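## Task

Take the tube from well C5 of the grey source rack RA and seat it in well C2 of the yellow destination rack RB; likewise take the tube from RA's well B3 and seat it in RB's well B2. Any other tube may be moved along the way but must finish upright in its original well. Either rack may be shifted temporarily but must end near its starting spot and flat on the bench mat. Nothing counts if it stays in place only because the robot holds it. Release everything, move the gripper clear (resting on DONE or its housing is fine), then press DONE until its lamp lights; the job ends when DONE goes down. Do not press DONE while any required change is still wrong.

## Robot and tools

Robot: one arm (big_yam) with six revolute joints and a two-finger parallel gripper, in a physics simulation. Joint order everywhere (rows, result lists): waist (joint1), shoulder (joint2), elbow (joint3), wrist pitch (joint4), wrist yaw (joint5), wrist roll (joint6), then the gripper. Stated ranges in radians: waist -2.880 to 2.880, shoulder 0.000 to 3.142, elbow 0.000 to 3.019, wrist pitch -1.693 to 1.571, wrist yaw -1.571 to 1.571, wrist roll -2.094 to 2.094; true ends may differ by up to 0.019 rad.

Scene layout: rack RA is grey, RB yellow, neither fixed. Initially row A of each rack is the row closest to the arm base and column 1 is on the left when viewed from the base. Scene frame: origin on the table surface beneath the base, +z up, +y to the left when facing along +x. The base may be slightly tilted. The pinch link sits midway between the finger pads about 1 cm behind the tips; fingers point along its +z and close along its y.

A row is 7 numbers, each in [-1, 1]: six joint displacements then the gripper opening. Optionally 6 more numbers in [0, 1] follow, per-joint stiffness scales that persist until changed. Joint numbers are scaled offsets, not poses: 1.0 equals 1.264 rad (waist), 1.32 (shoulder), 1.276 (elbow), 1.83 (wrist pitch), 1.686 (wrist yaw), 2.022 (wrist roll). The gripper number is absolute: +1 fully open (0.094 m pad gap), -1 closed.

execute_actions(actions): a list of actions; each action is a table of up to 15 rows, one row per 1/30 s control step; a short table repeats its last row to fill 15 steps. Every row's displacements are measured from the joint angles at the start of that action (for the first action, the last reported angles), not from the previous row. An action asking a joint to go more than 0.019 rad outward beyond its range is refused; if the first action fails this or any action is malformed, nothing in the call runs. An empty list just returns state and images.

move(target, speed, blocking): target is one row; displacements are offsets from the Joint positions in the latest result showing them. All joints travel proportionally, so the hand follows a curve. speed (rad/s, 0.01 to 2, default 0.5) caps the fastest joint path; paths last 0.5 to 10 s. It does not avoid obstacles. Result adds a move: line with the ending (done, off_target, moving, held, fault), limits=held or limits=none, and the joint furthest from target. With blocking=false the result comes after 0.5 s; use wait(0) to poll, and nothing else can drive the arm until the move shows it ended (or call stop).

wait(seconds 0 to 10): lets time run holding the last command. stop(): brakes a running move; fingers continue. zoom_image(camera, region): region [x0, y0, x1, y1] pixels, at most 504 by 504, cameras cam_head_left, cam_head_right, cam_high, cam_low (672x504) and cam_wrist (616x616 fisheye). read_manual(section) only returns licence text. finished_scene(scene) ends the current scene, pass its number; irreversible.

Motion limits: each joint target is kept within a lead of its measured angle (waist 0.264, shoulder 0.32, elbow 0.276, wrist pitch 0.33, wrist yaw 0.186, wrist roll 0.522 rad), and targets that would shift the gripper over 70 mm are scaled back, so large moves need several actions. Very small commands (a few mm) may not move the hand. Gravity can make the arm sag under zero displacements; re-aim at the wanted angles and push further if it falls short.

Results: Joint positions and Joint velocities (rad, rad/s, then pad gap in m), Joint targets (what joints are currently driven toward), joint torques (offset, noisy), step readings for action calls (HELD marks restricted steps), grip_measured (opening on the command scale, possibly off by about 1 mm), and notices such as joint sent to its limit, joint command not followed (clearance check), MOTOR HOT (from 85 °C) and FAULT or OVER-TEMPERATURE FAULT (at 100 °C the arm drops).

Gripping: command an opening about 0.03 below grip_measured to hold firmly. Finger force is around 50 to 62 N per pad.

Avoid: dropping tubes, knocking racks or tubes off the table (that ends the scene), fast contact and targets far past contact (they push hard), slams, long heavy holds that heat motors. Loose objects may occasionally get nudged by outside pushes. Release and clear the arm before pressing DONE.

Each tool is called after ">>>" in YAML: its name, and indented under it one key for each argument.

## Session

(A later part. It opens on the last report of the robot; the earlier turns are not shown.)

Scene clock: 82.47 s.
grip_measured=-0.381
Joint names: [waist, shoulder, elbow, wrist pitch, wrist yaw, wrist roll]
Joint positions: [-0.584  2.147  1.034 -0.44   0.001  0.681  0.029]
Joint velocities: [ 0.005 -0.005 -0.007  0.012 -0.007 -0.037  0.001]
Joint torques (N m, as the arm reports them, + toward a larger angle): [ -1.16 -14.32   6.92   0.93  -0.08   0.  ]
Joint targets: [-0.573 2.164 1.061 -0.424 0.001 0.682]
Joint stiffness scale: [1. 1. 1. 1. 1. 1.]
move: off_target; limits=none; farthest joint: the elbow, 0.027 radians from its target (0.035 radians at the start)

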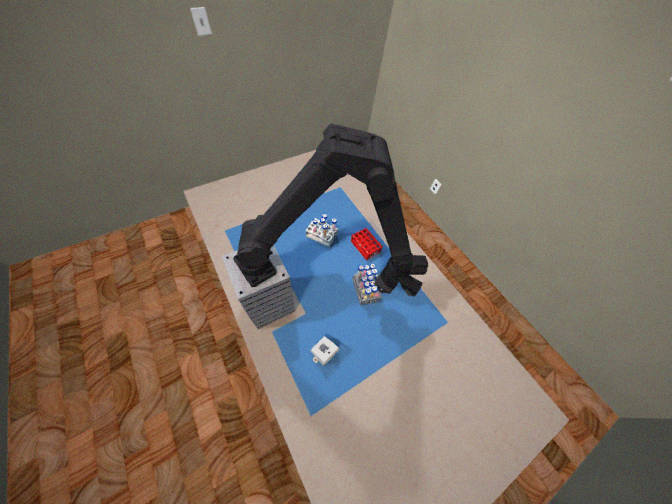

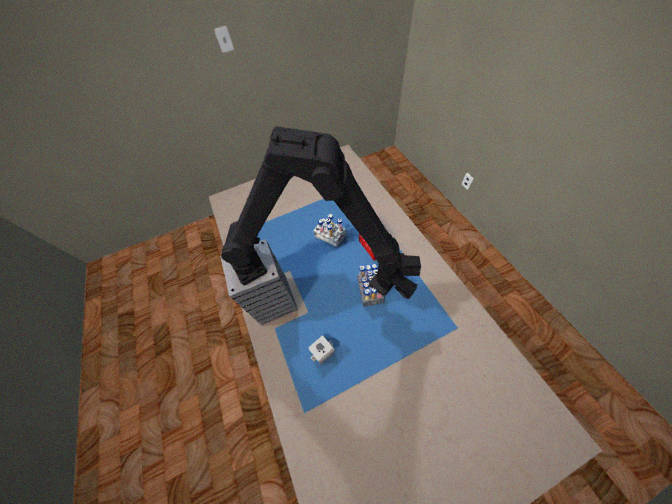

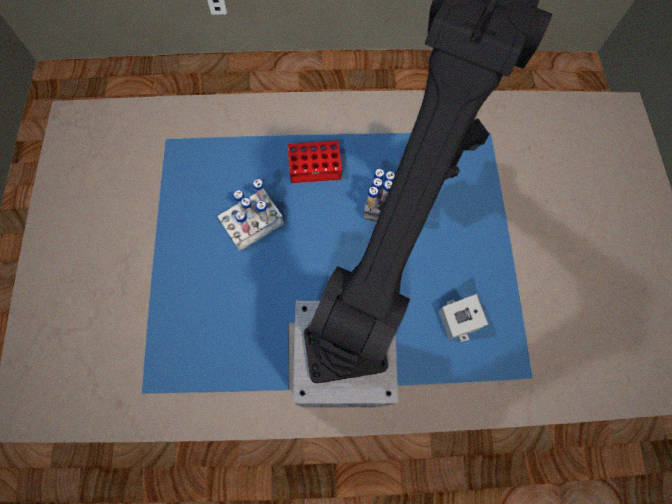

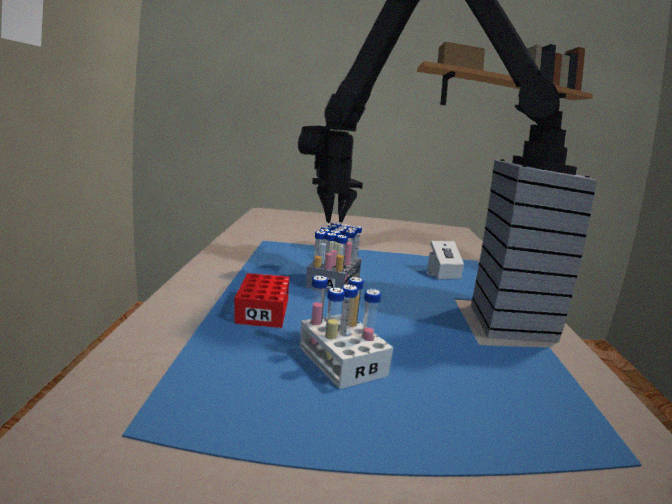

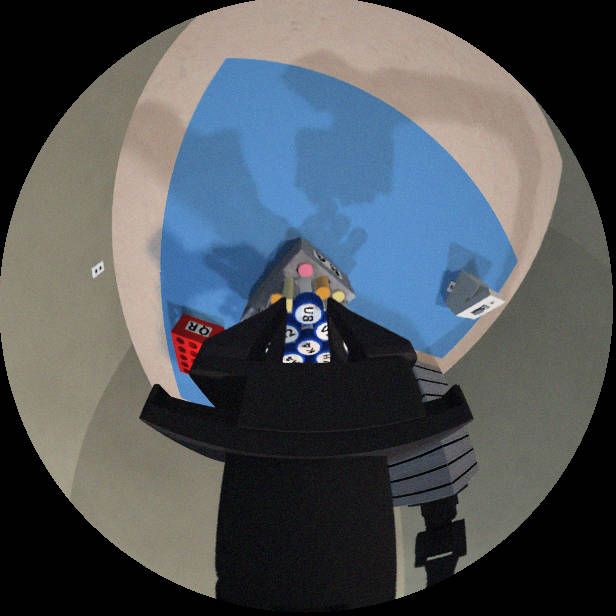

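Good. Descend ~22 mm.

>>> move:
  target: [0,0.055,0.028,0.032,0,0,-0.38]
  speed: 0.06

>>> zoom_image:
  camera: "cam_wrist"
  region: [230,240,390,370]

Scene clock: 91.53 s.
grip_measured=-0.381
Joint names: [waist, shoulder, elbow, wrist pitch, wrist yaw, wrist roll]
Joint positions: [-0.584  2.2    1.045 -0.397  0.001  0.681  0.029]
Joint velocities: [-0.005 -0.015  0.002  0.022 -0.037  0.007 -0.001]
Joint torques (N m, as the arm reports them, + toward a larger angle): [ -2.54 -13.63   6.4    1.08  -0.09  -0.03]
Joint targets: [-0.584 2.220 1.070 -0.381 0.001 0.681]
Joint stiffness scale: [1. 1. 1. 1. 1. 1.]
move: off_target; limits=none; farthest joint: the elbow, 0.025 radians from its target (0.036 radians at the start)

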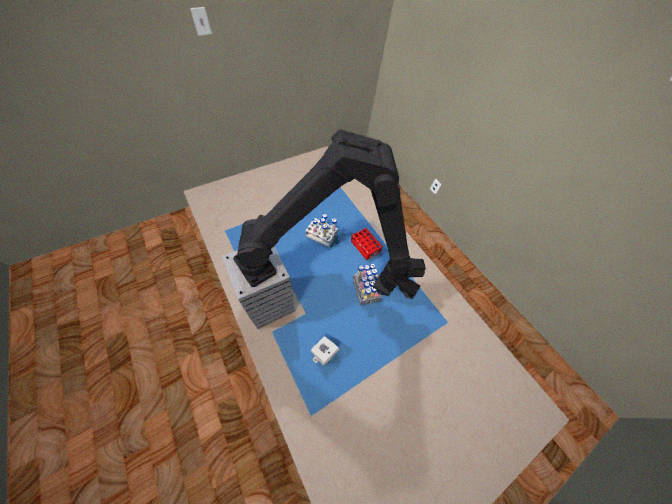

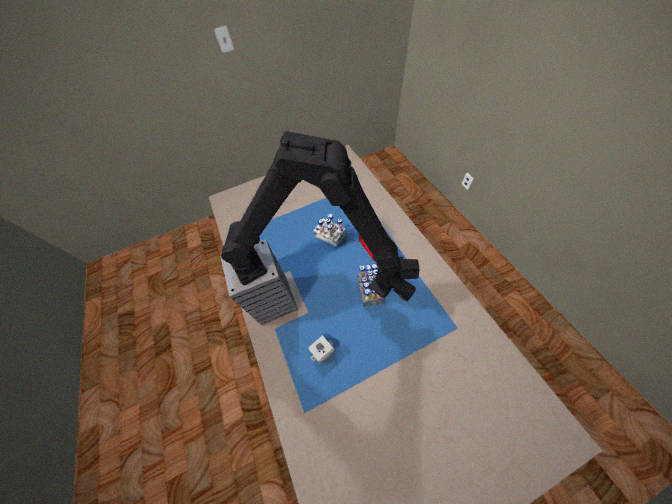

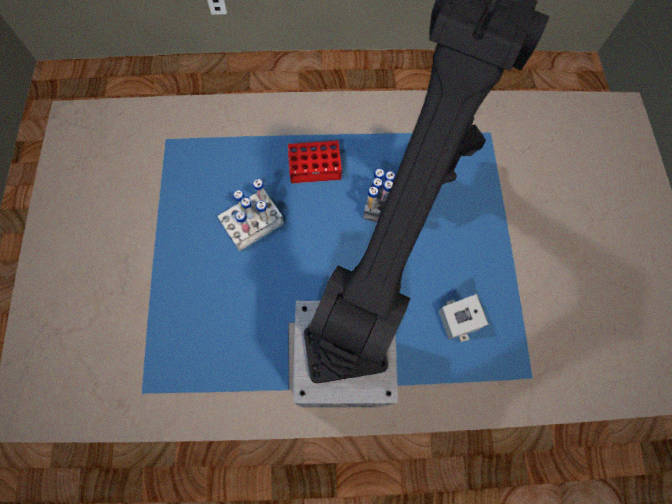

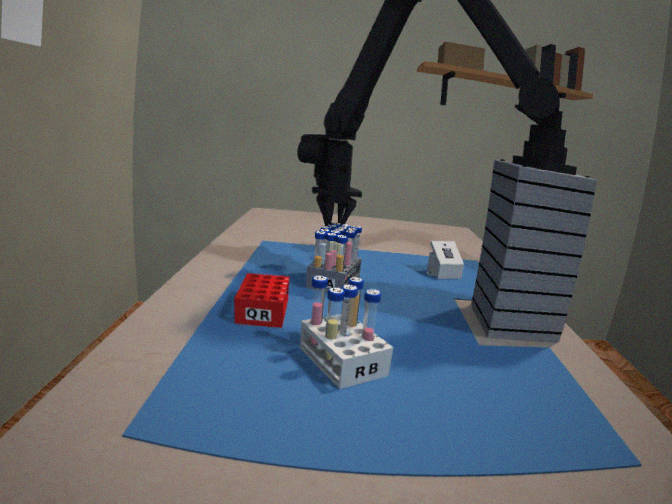

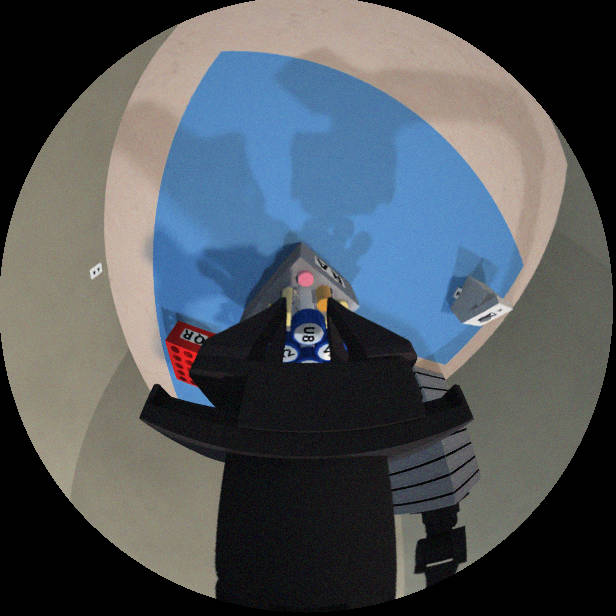

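Region (230, 240, 390, 370) of cam_wrist's 616x616 image, scaled by 3.150, with more detail than that image has; it fills the top 410 rows of this view, and the rest is white.

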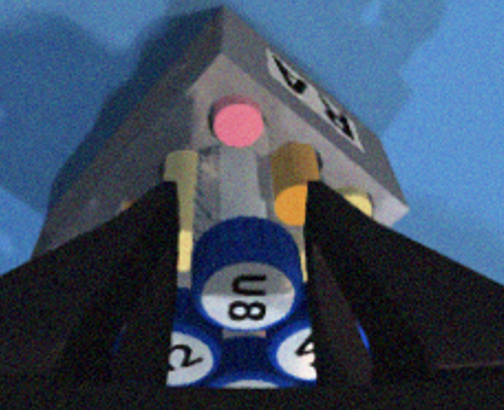

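>>> move:
  target: [0,0,0.005,0,0,0,-0.58]

>>> move:
  target: [0,-0.26,0.005,-0.195,0,0,-0.58]
  speed: 0.3

>>> move:
  target: [0.83,0,0.005,0,0,-1,-0.58]
  speed: 1.2

Scene clock: 111.13 s.
grip_measured=-0.548
Joint names: [waist, shoulder, elbow, wrist pitch, wrist yaw, wrist roll]
Joint positions: [-0.584  2.2    1.045 -0.397  0.001  0.681  0.021]
Joint velocities: [ 0.015 -0.005 -0.002 -0.007 -0.007  0.037 -0.   ]
Joint torques (N m, as the arm reports them, + toward a larger angle): [ -2.41 -15.41   4.94   0.34  -0.06  -0.03]
Joint targets: [-0.584 2.200 1.051 -0.397 0.001 0.681]
Joint stiffness scale: [1. 1. 1. 1. 1. 1.]
move: done; limits=none; farthest joint: the elbow, 0.007 radians from its target (0.007 radians at the start)

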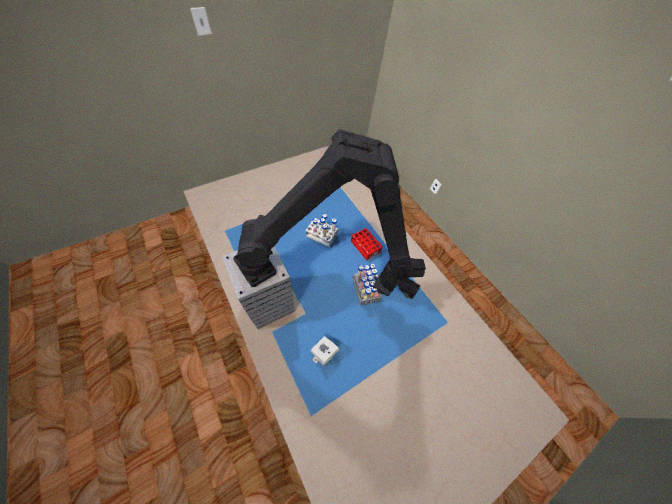

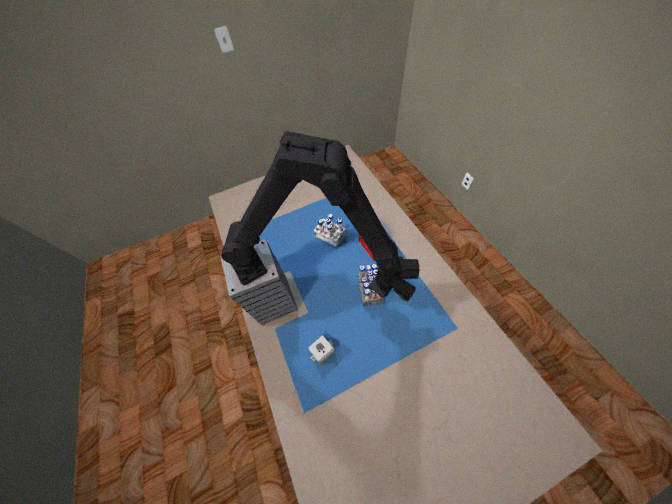

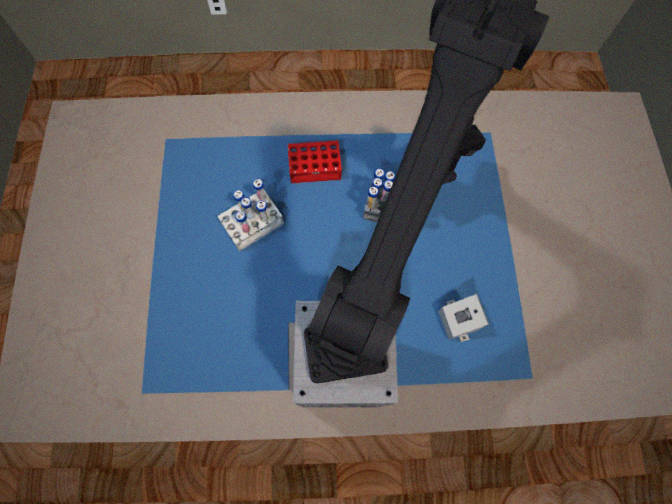

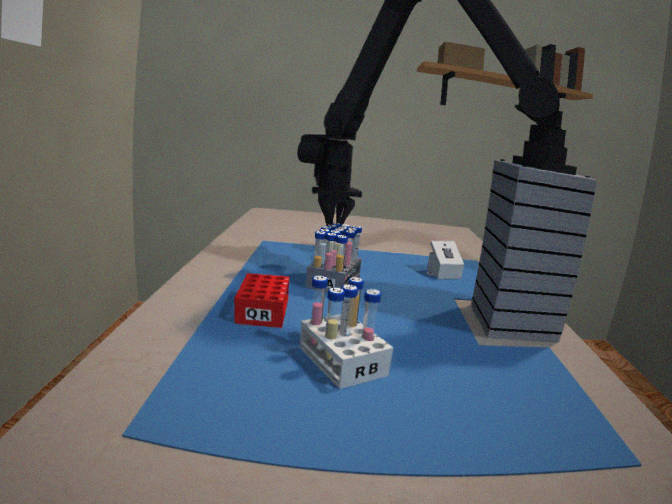

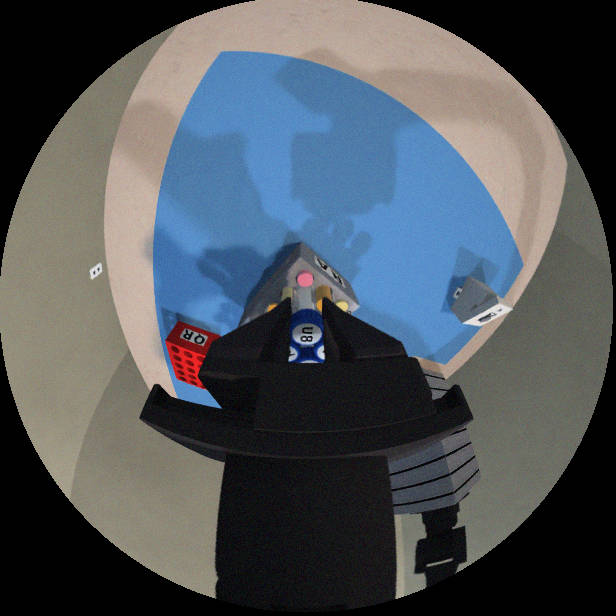

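Scene clock: 112.77 s.
grip_measured=-0.548
Joint names: [waist, shoulder, elbow, wrist pitch, wrist yaw, wrist roll]
Joint positions: [-0.584  1.861  1.045 -0.74   0.001  0.681  0.021]
Joint velocities: [-0.005 -0.005 -0.002  0.002 -0.007  0.095  0.001]
Joint torques (N m, as the arm reports them, + toward a larger angle): [ -2.43 -14.75   7.6    0.04  -0.05   0.  ]
Joint targets: [-0.584 1.857 1.051 -0.754 0.001 0.681]
Joint stiffness scale: [1. 1. 1. 1. 1. 1.]
move: done; limits=none; farthest joint: the wrist pitch, 0.014 radians from its target (0.356 radians at the start)

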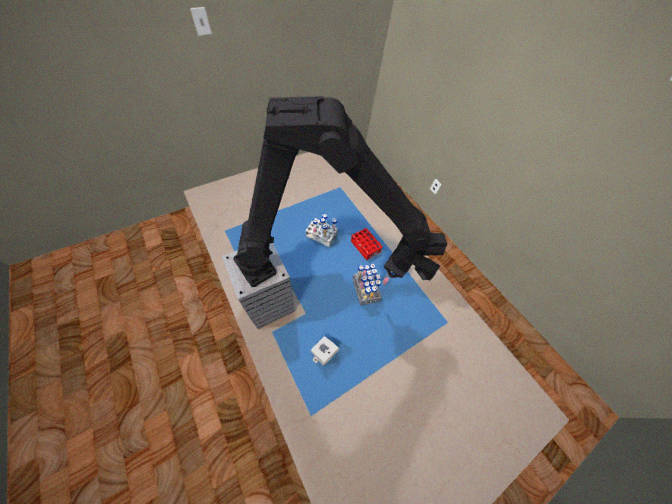

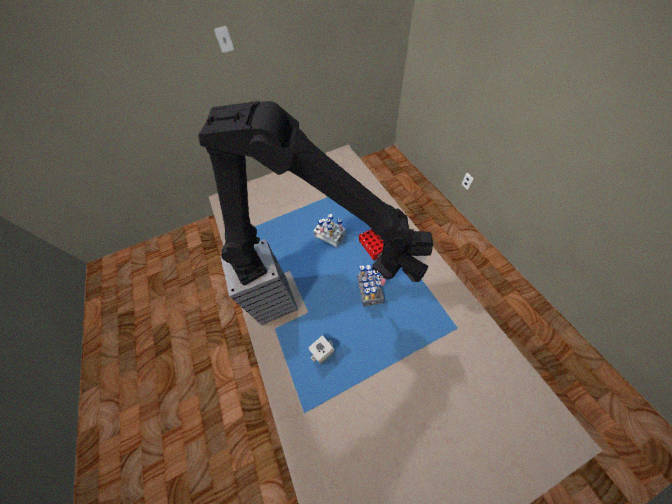

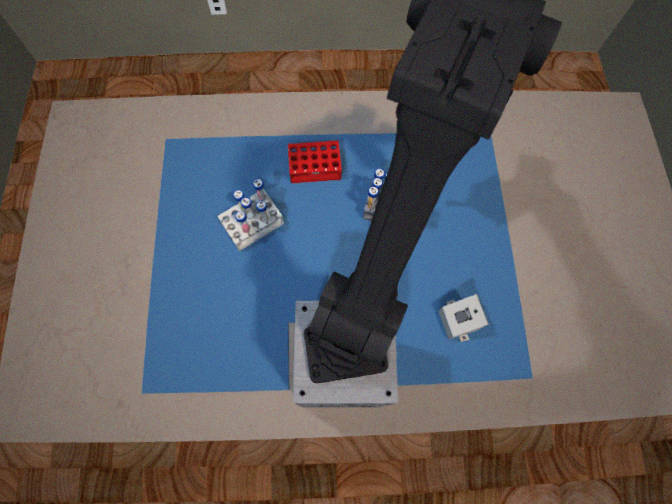

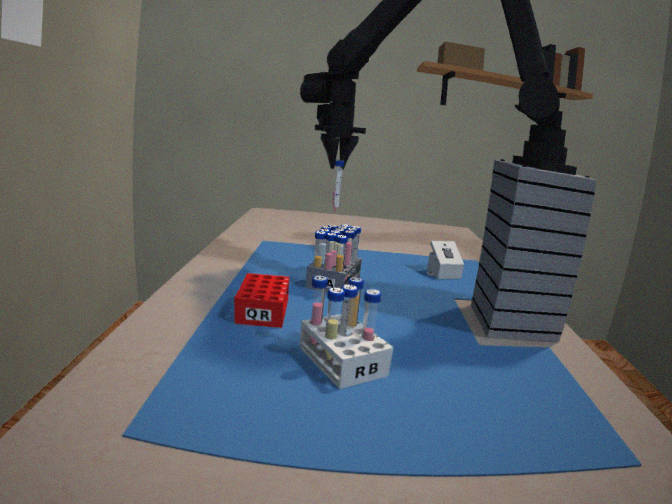

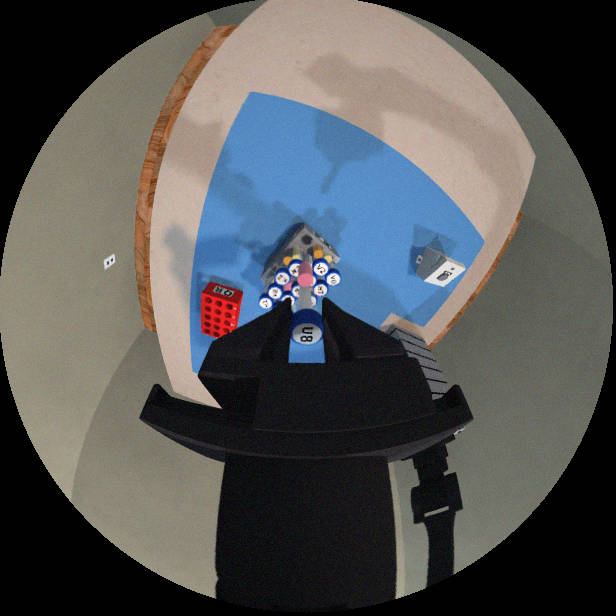

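Scene clock: 115.43 s.
grip_measured=-0.548
Joint names: [waist, shoulder, elbow, wrist pitch, wrist yaw, wrist roll]
Joint positions: [ 0.471  1.861  1.045 -0.74   0.001 -1.328  0.021]
Joint velocities: [ 0.005 -0.015  0.002 -0.007  0.022 -0.037 -0.   ]
Joint torques (N m, as the arm reports them, + toward a larger angle): [ -2.42 -14.44   7.54   0.44  -0.21  -0.2 ]
Joint targets: [0.465 1.861 1.051 -0.740 0.001 -1.341]
Joint stiffness scale: [1. 1. 1. 1. 1. 1.]
move: done; limits=none; farthest joint: the wrist roll, 0.013 radians from its target (2.022 radians at the start)

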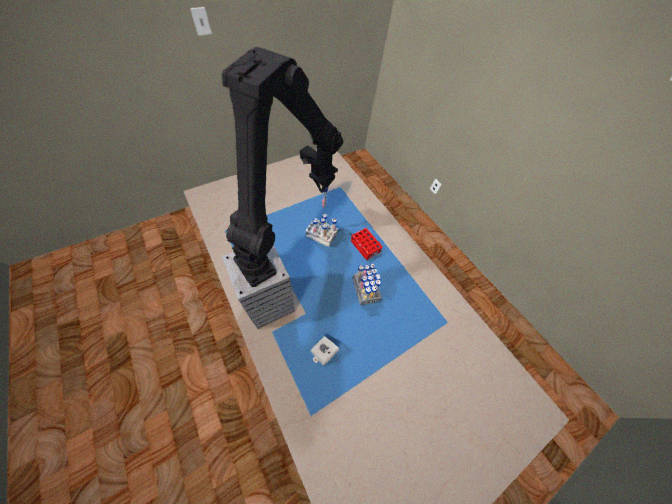

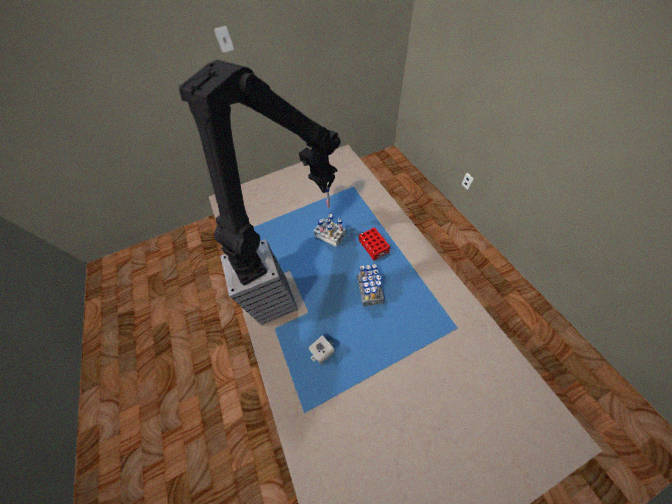

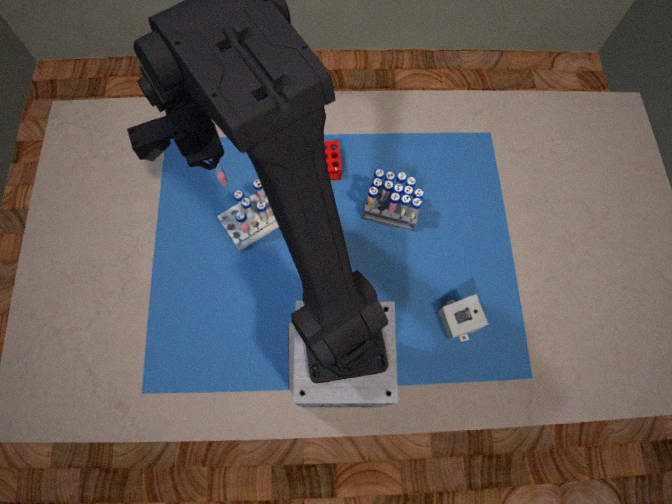

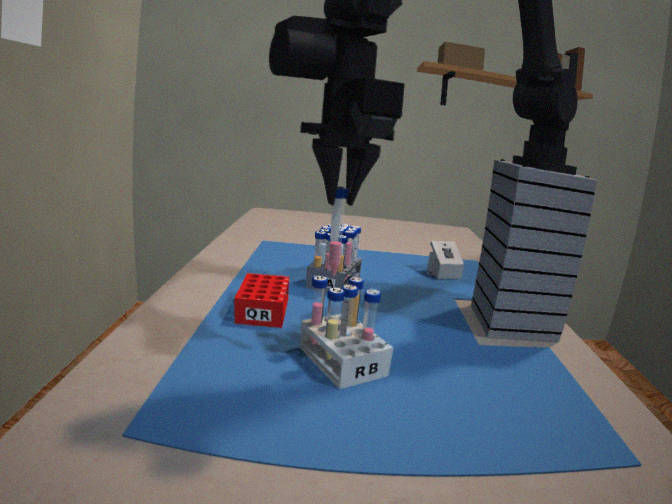

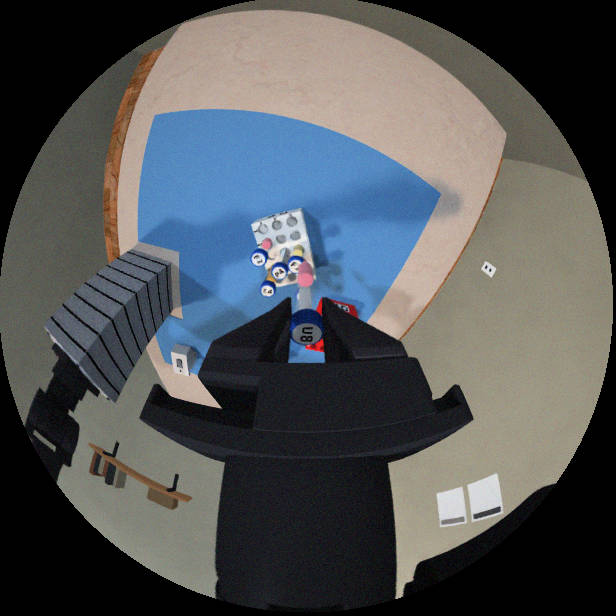

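>>> move:
  target: [0.018,0.127,-0.063,0.137,0,-0.1,-0.58]
  speed: 0.25

>>> zoom_image:
  camera: "cam_wrist"
  region: [230,190,390,330]

Scene clock: 127.80 s.
grip_measured=-0.548
Joint names: [waist, shoulder, elbow, wrist pitch, wrist yaw, wrist roll]
Joint positions: [ 0.48   2.016  0.965 -0.505  0.001 -1.518  0.021]
Joint velocities: [ 0.015 -0.005 -0.007 -0.002  0.037  0.022 -0.001]
Joint torques (N m, as the arm reports them, + toward a larger angle): [ -0.98 -13.91   4.96   0.96  -0.24  -0.14]
Joint targets: [0.494 2.029 0.965 -0.489 0.001 -1.531]
Joint stiffness scale: [1. 1. 1. 1. 1. 1.]
move: done; limits=none; farthest joint: the wrist pitch, 0.016 radians from its target (0.250 radians at the start)

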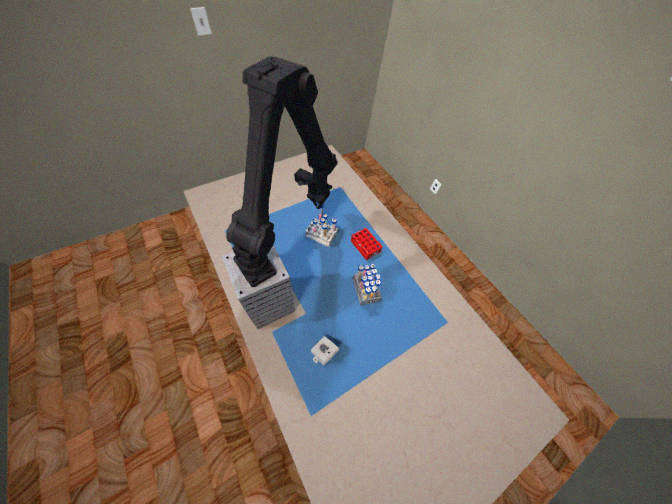

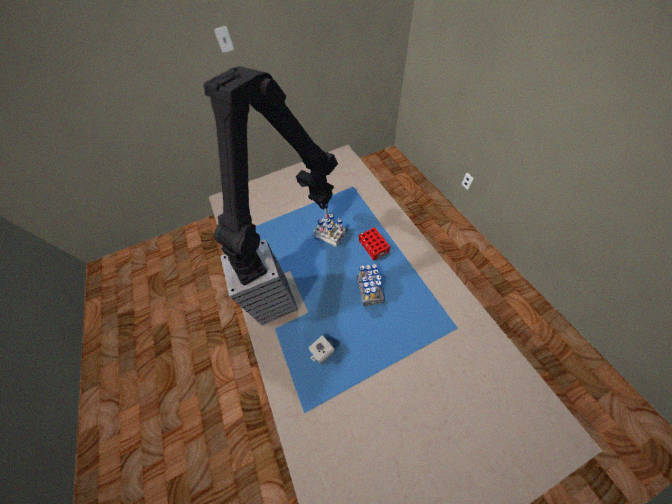

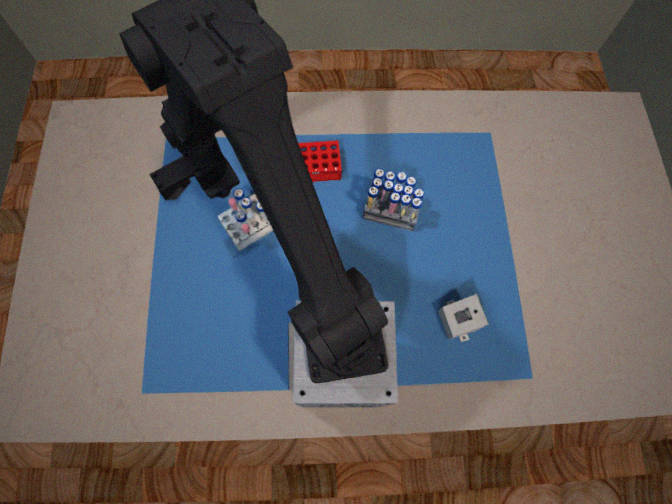

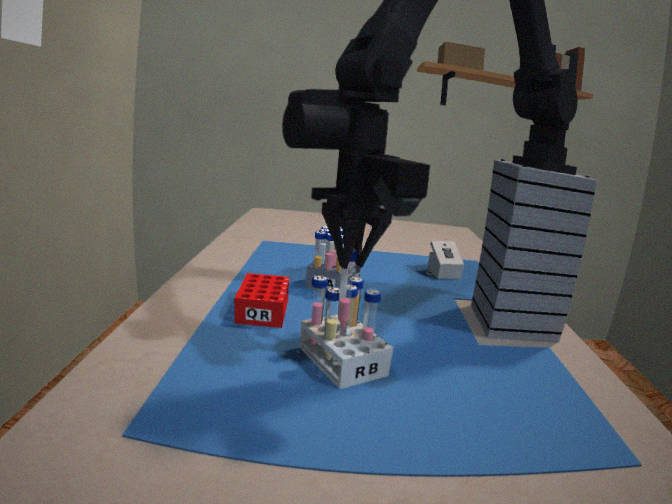

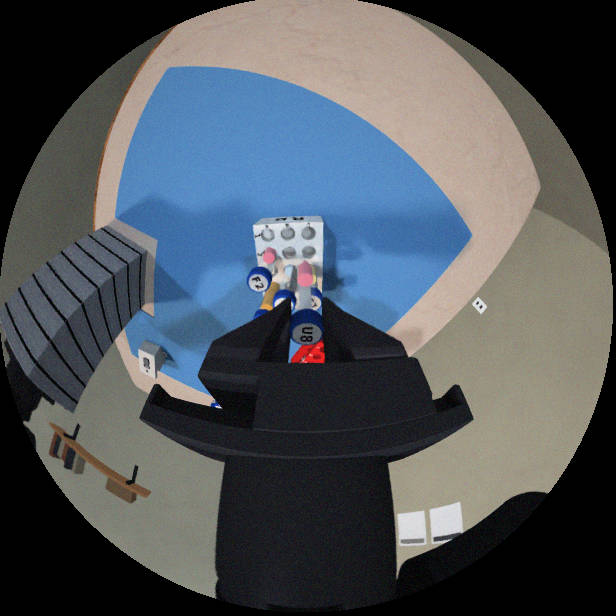

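Region (230, 190, 390, 330) of cam_wrist's 616x616 image, scaled by 3.150, with more detail than that image has; it fills the top 441 rows of this view, and the rest is white.

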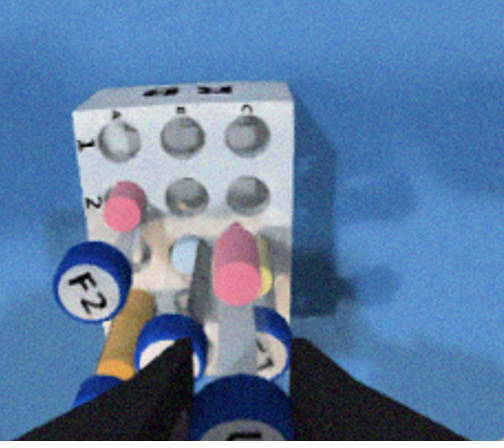

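>>> move:
  target: [0.02,0.045,0.03,0.025,0,0,-0.58]
  speed: 0.08

>>> zoom_image:
  camera: "cam_wrist"
  region: [230,190,390,330]

>>> zoom_image:
  camera: "cam_low"
  region: [280,240,420,400]

Scene clock: 136.73 s.
grip_measured=-0.548
Joint names: [waist, shoulder, elbow, wrist pitch, wrist yaw, wrist roll]
Joint positions: [ 0.492  2.059  0.976 -0.475  0.001 -1.519  0.021]
Joint velocities: [-0.005  0.005 -0.007 -0.002 -0.081 -0.066 -0.001]
Joint torques (N m, as the arm reports them, + toward a larger angle): [ -1.62 -13.41   7.32   0.75  -0.24  -0.02]
Joint targets: [0.505 2.076 1.004 -0.459 0.001 -1.518]
Joint stiffness scale: [1. 1. 1. 1. 1. 1.]
move: off_target; limits=none; farthest joint: the elbow, 0.028 radians from its target (0.038 radians at the start)

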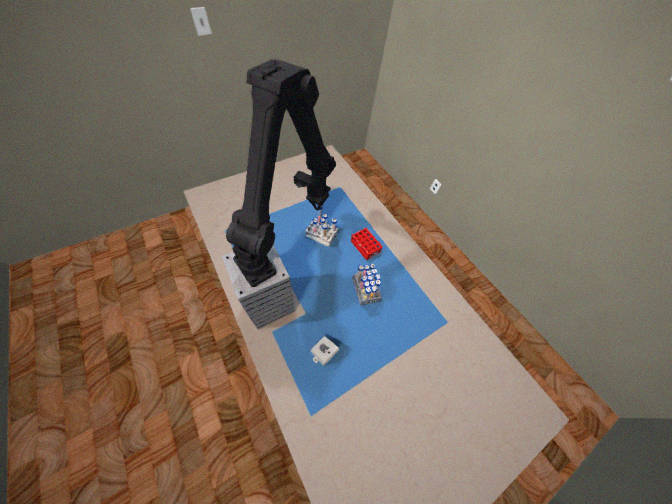

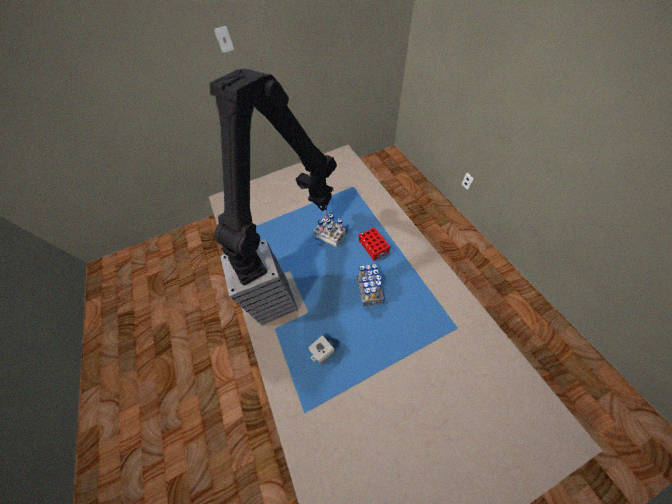

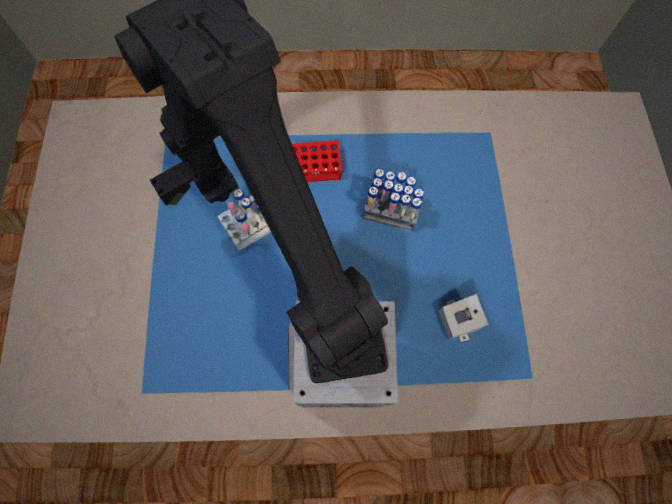

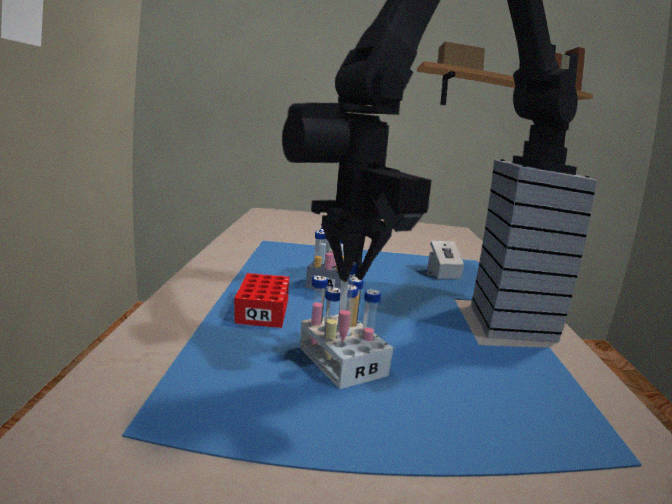

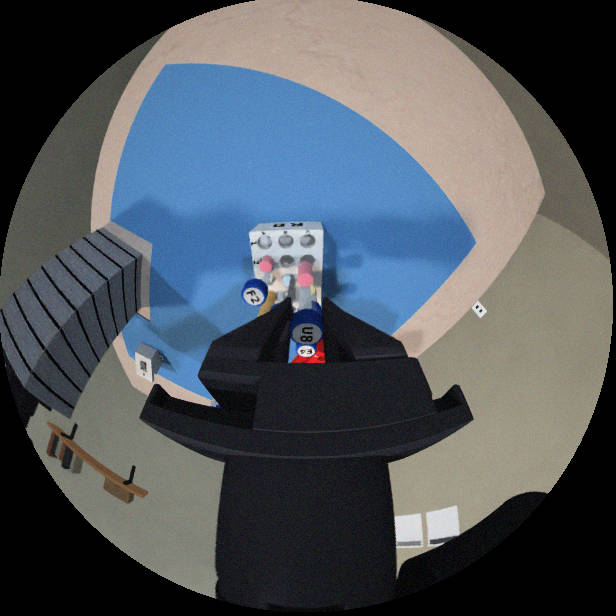

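Region (230, 190, 390, 330) of cam_wrist's 616x616 image, scaled by 3.150, with more detail than that image has; it fills the top 441 rows of this view, and the rest is white.

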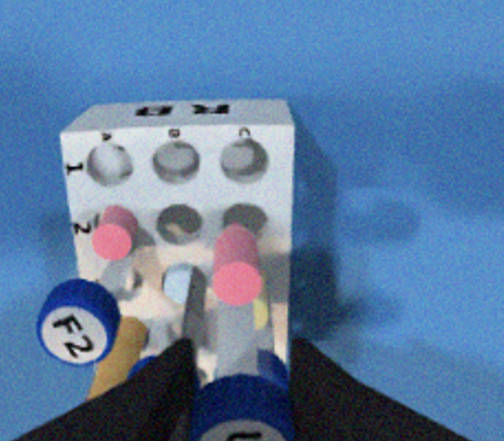

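Region (280, 240, 420, 400) of cam_low's 672x504 image, scaled by 3.150, with more detail than that image has; it fills the left 441 columns of this view, and the rest is white.

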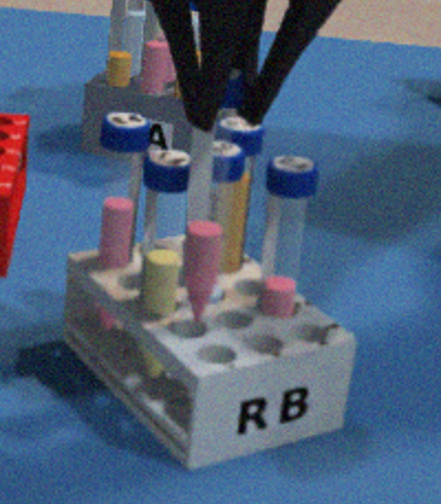

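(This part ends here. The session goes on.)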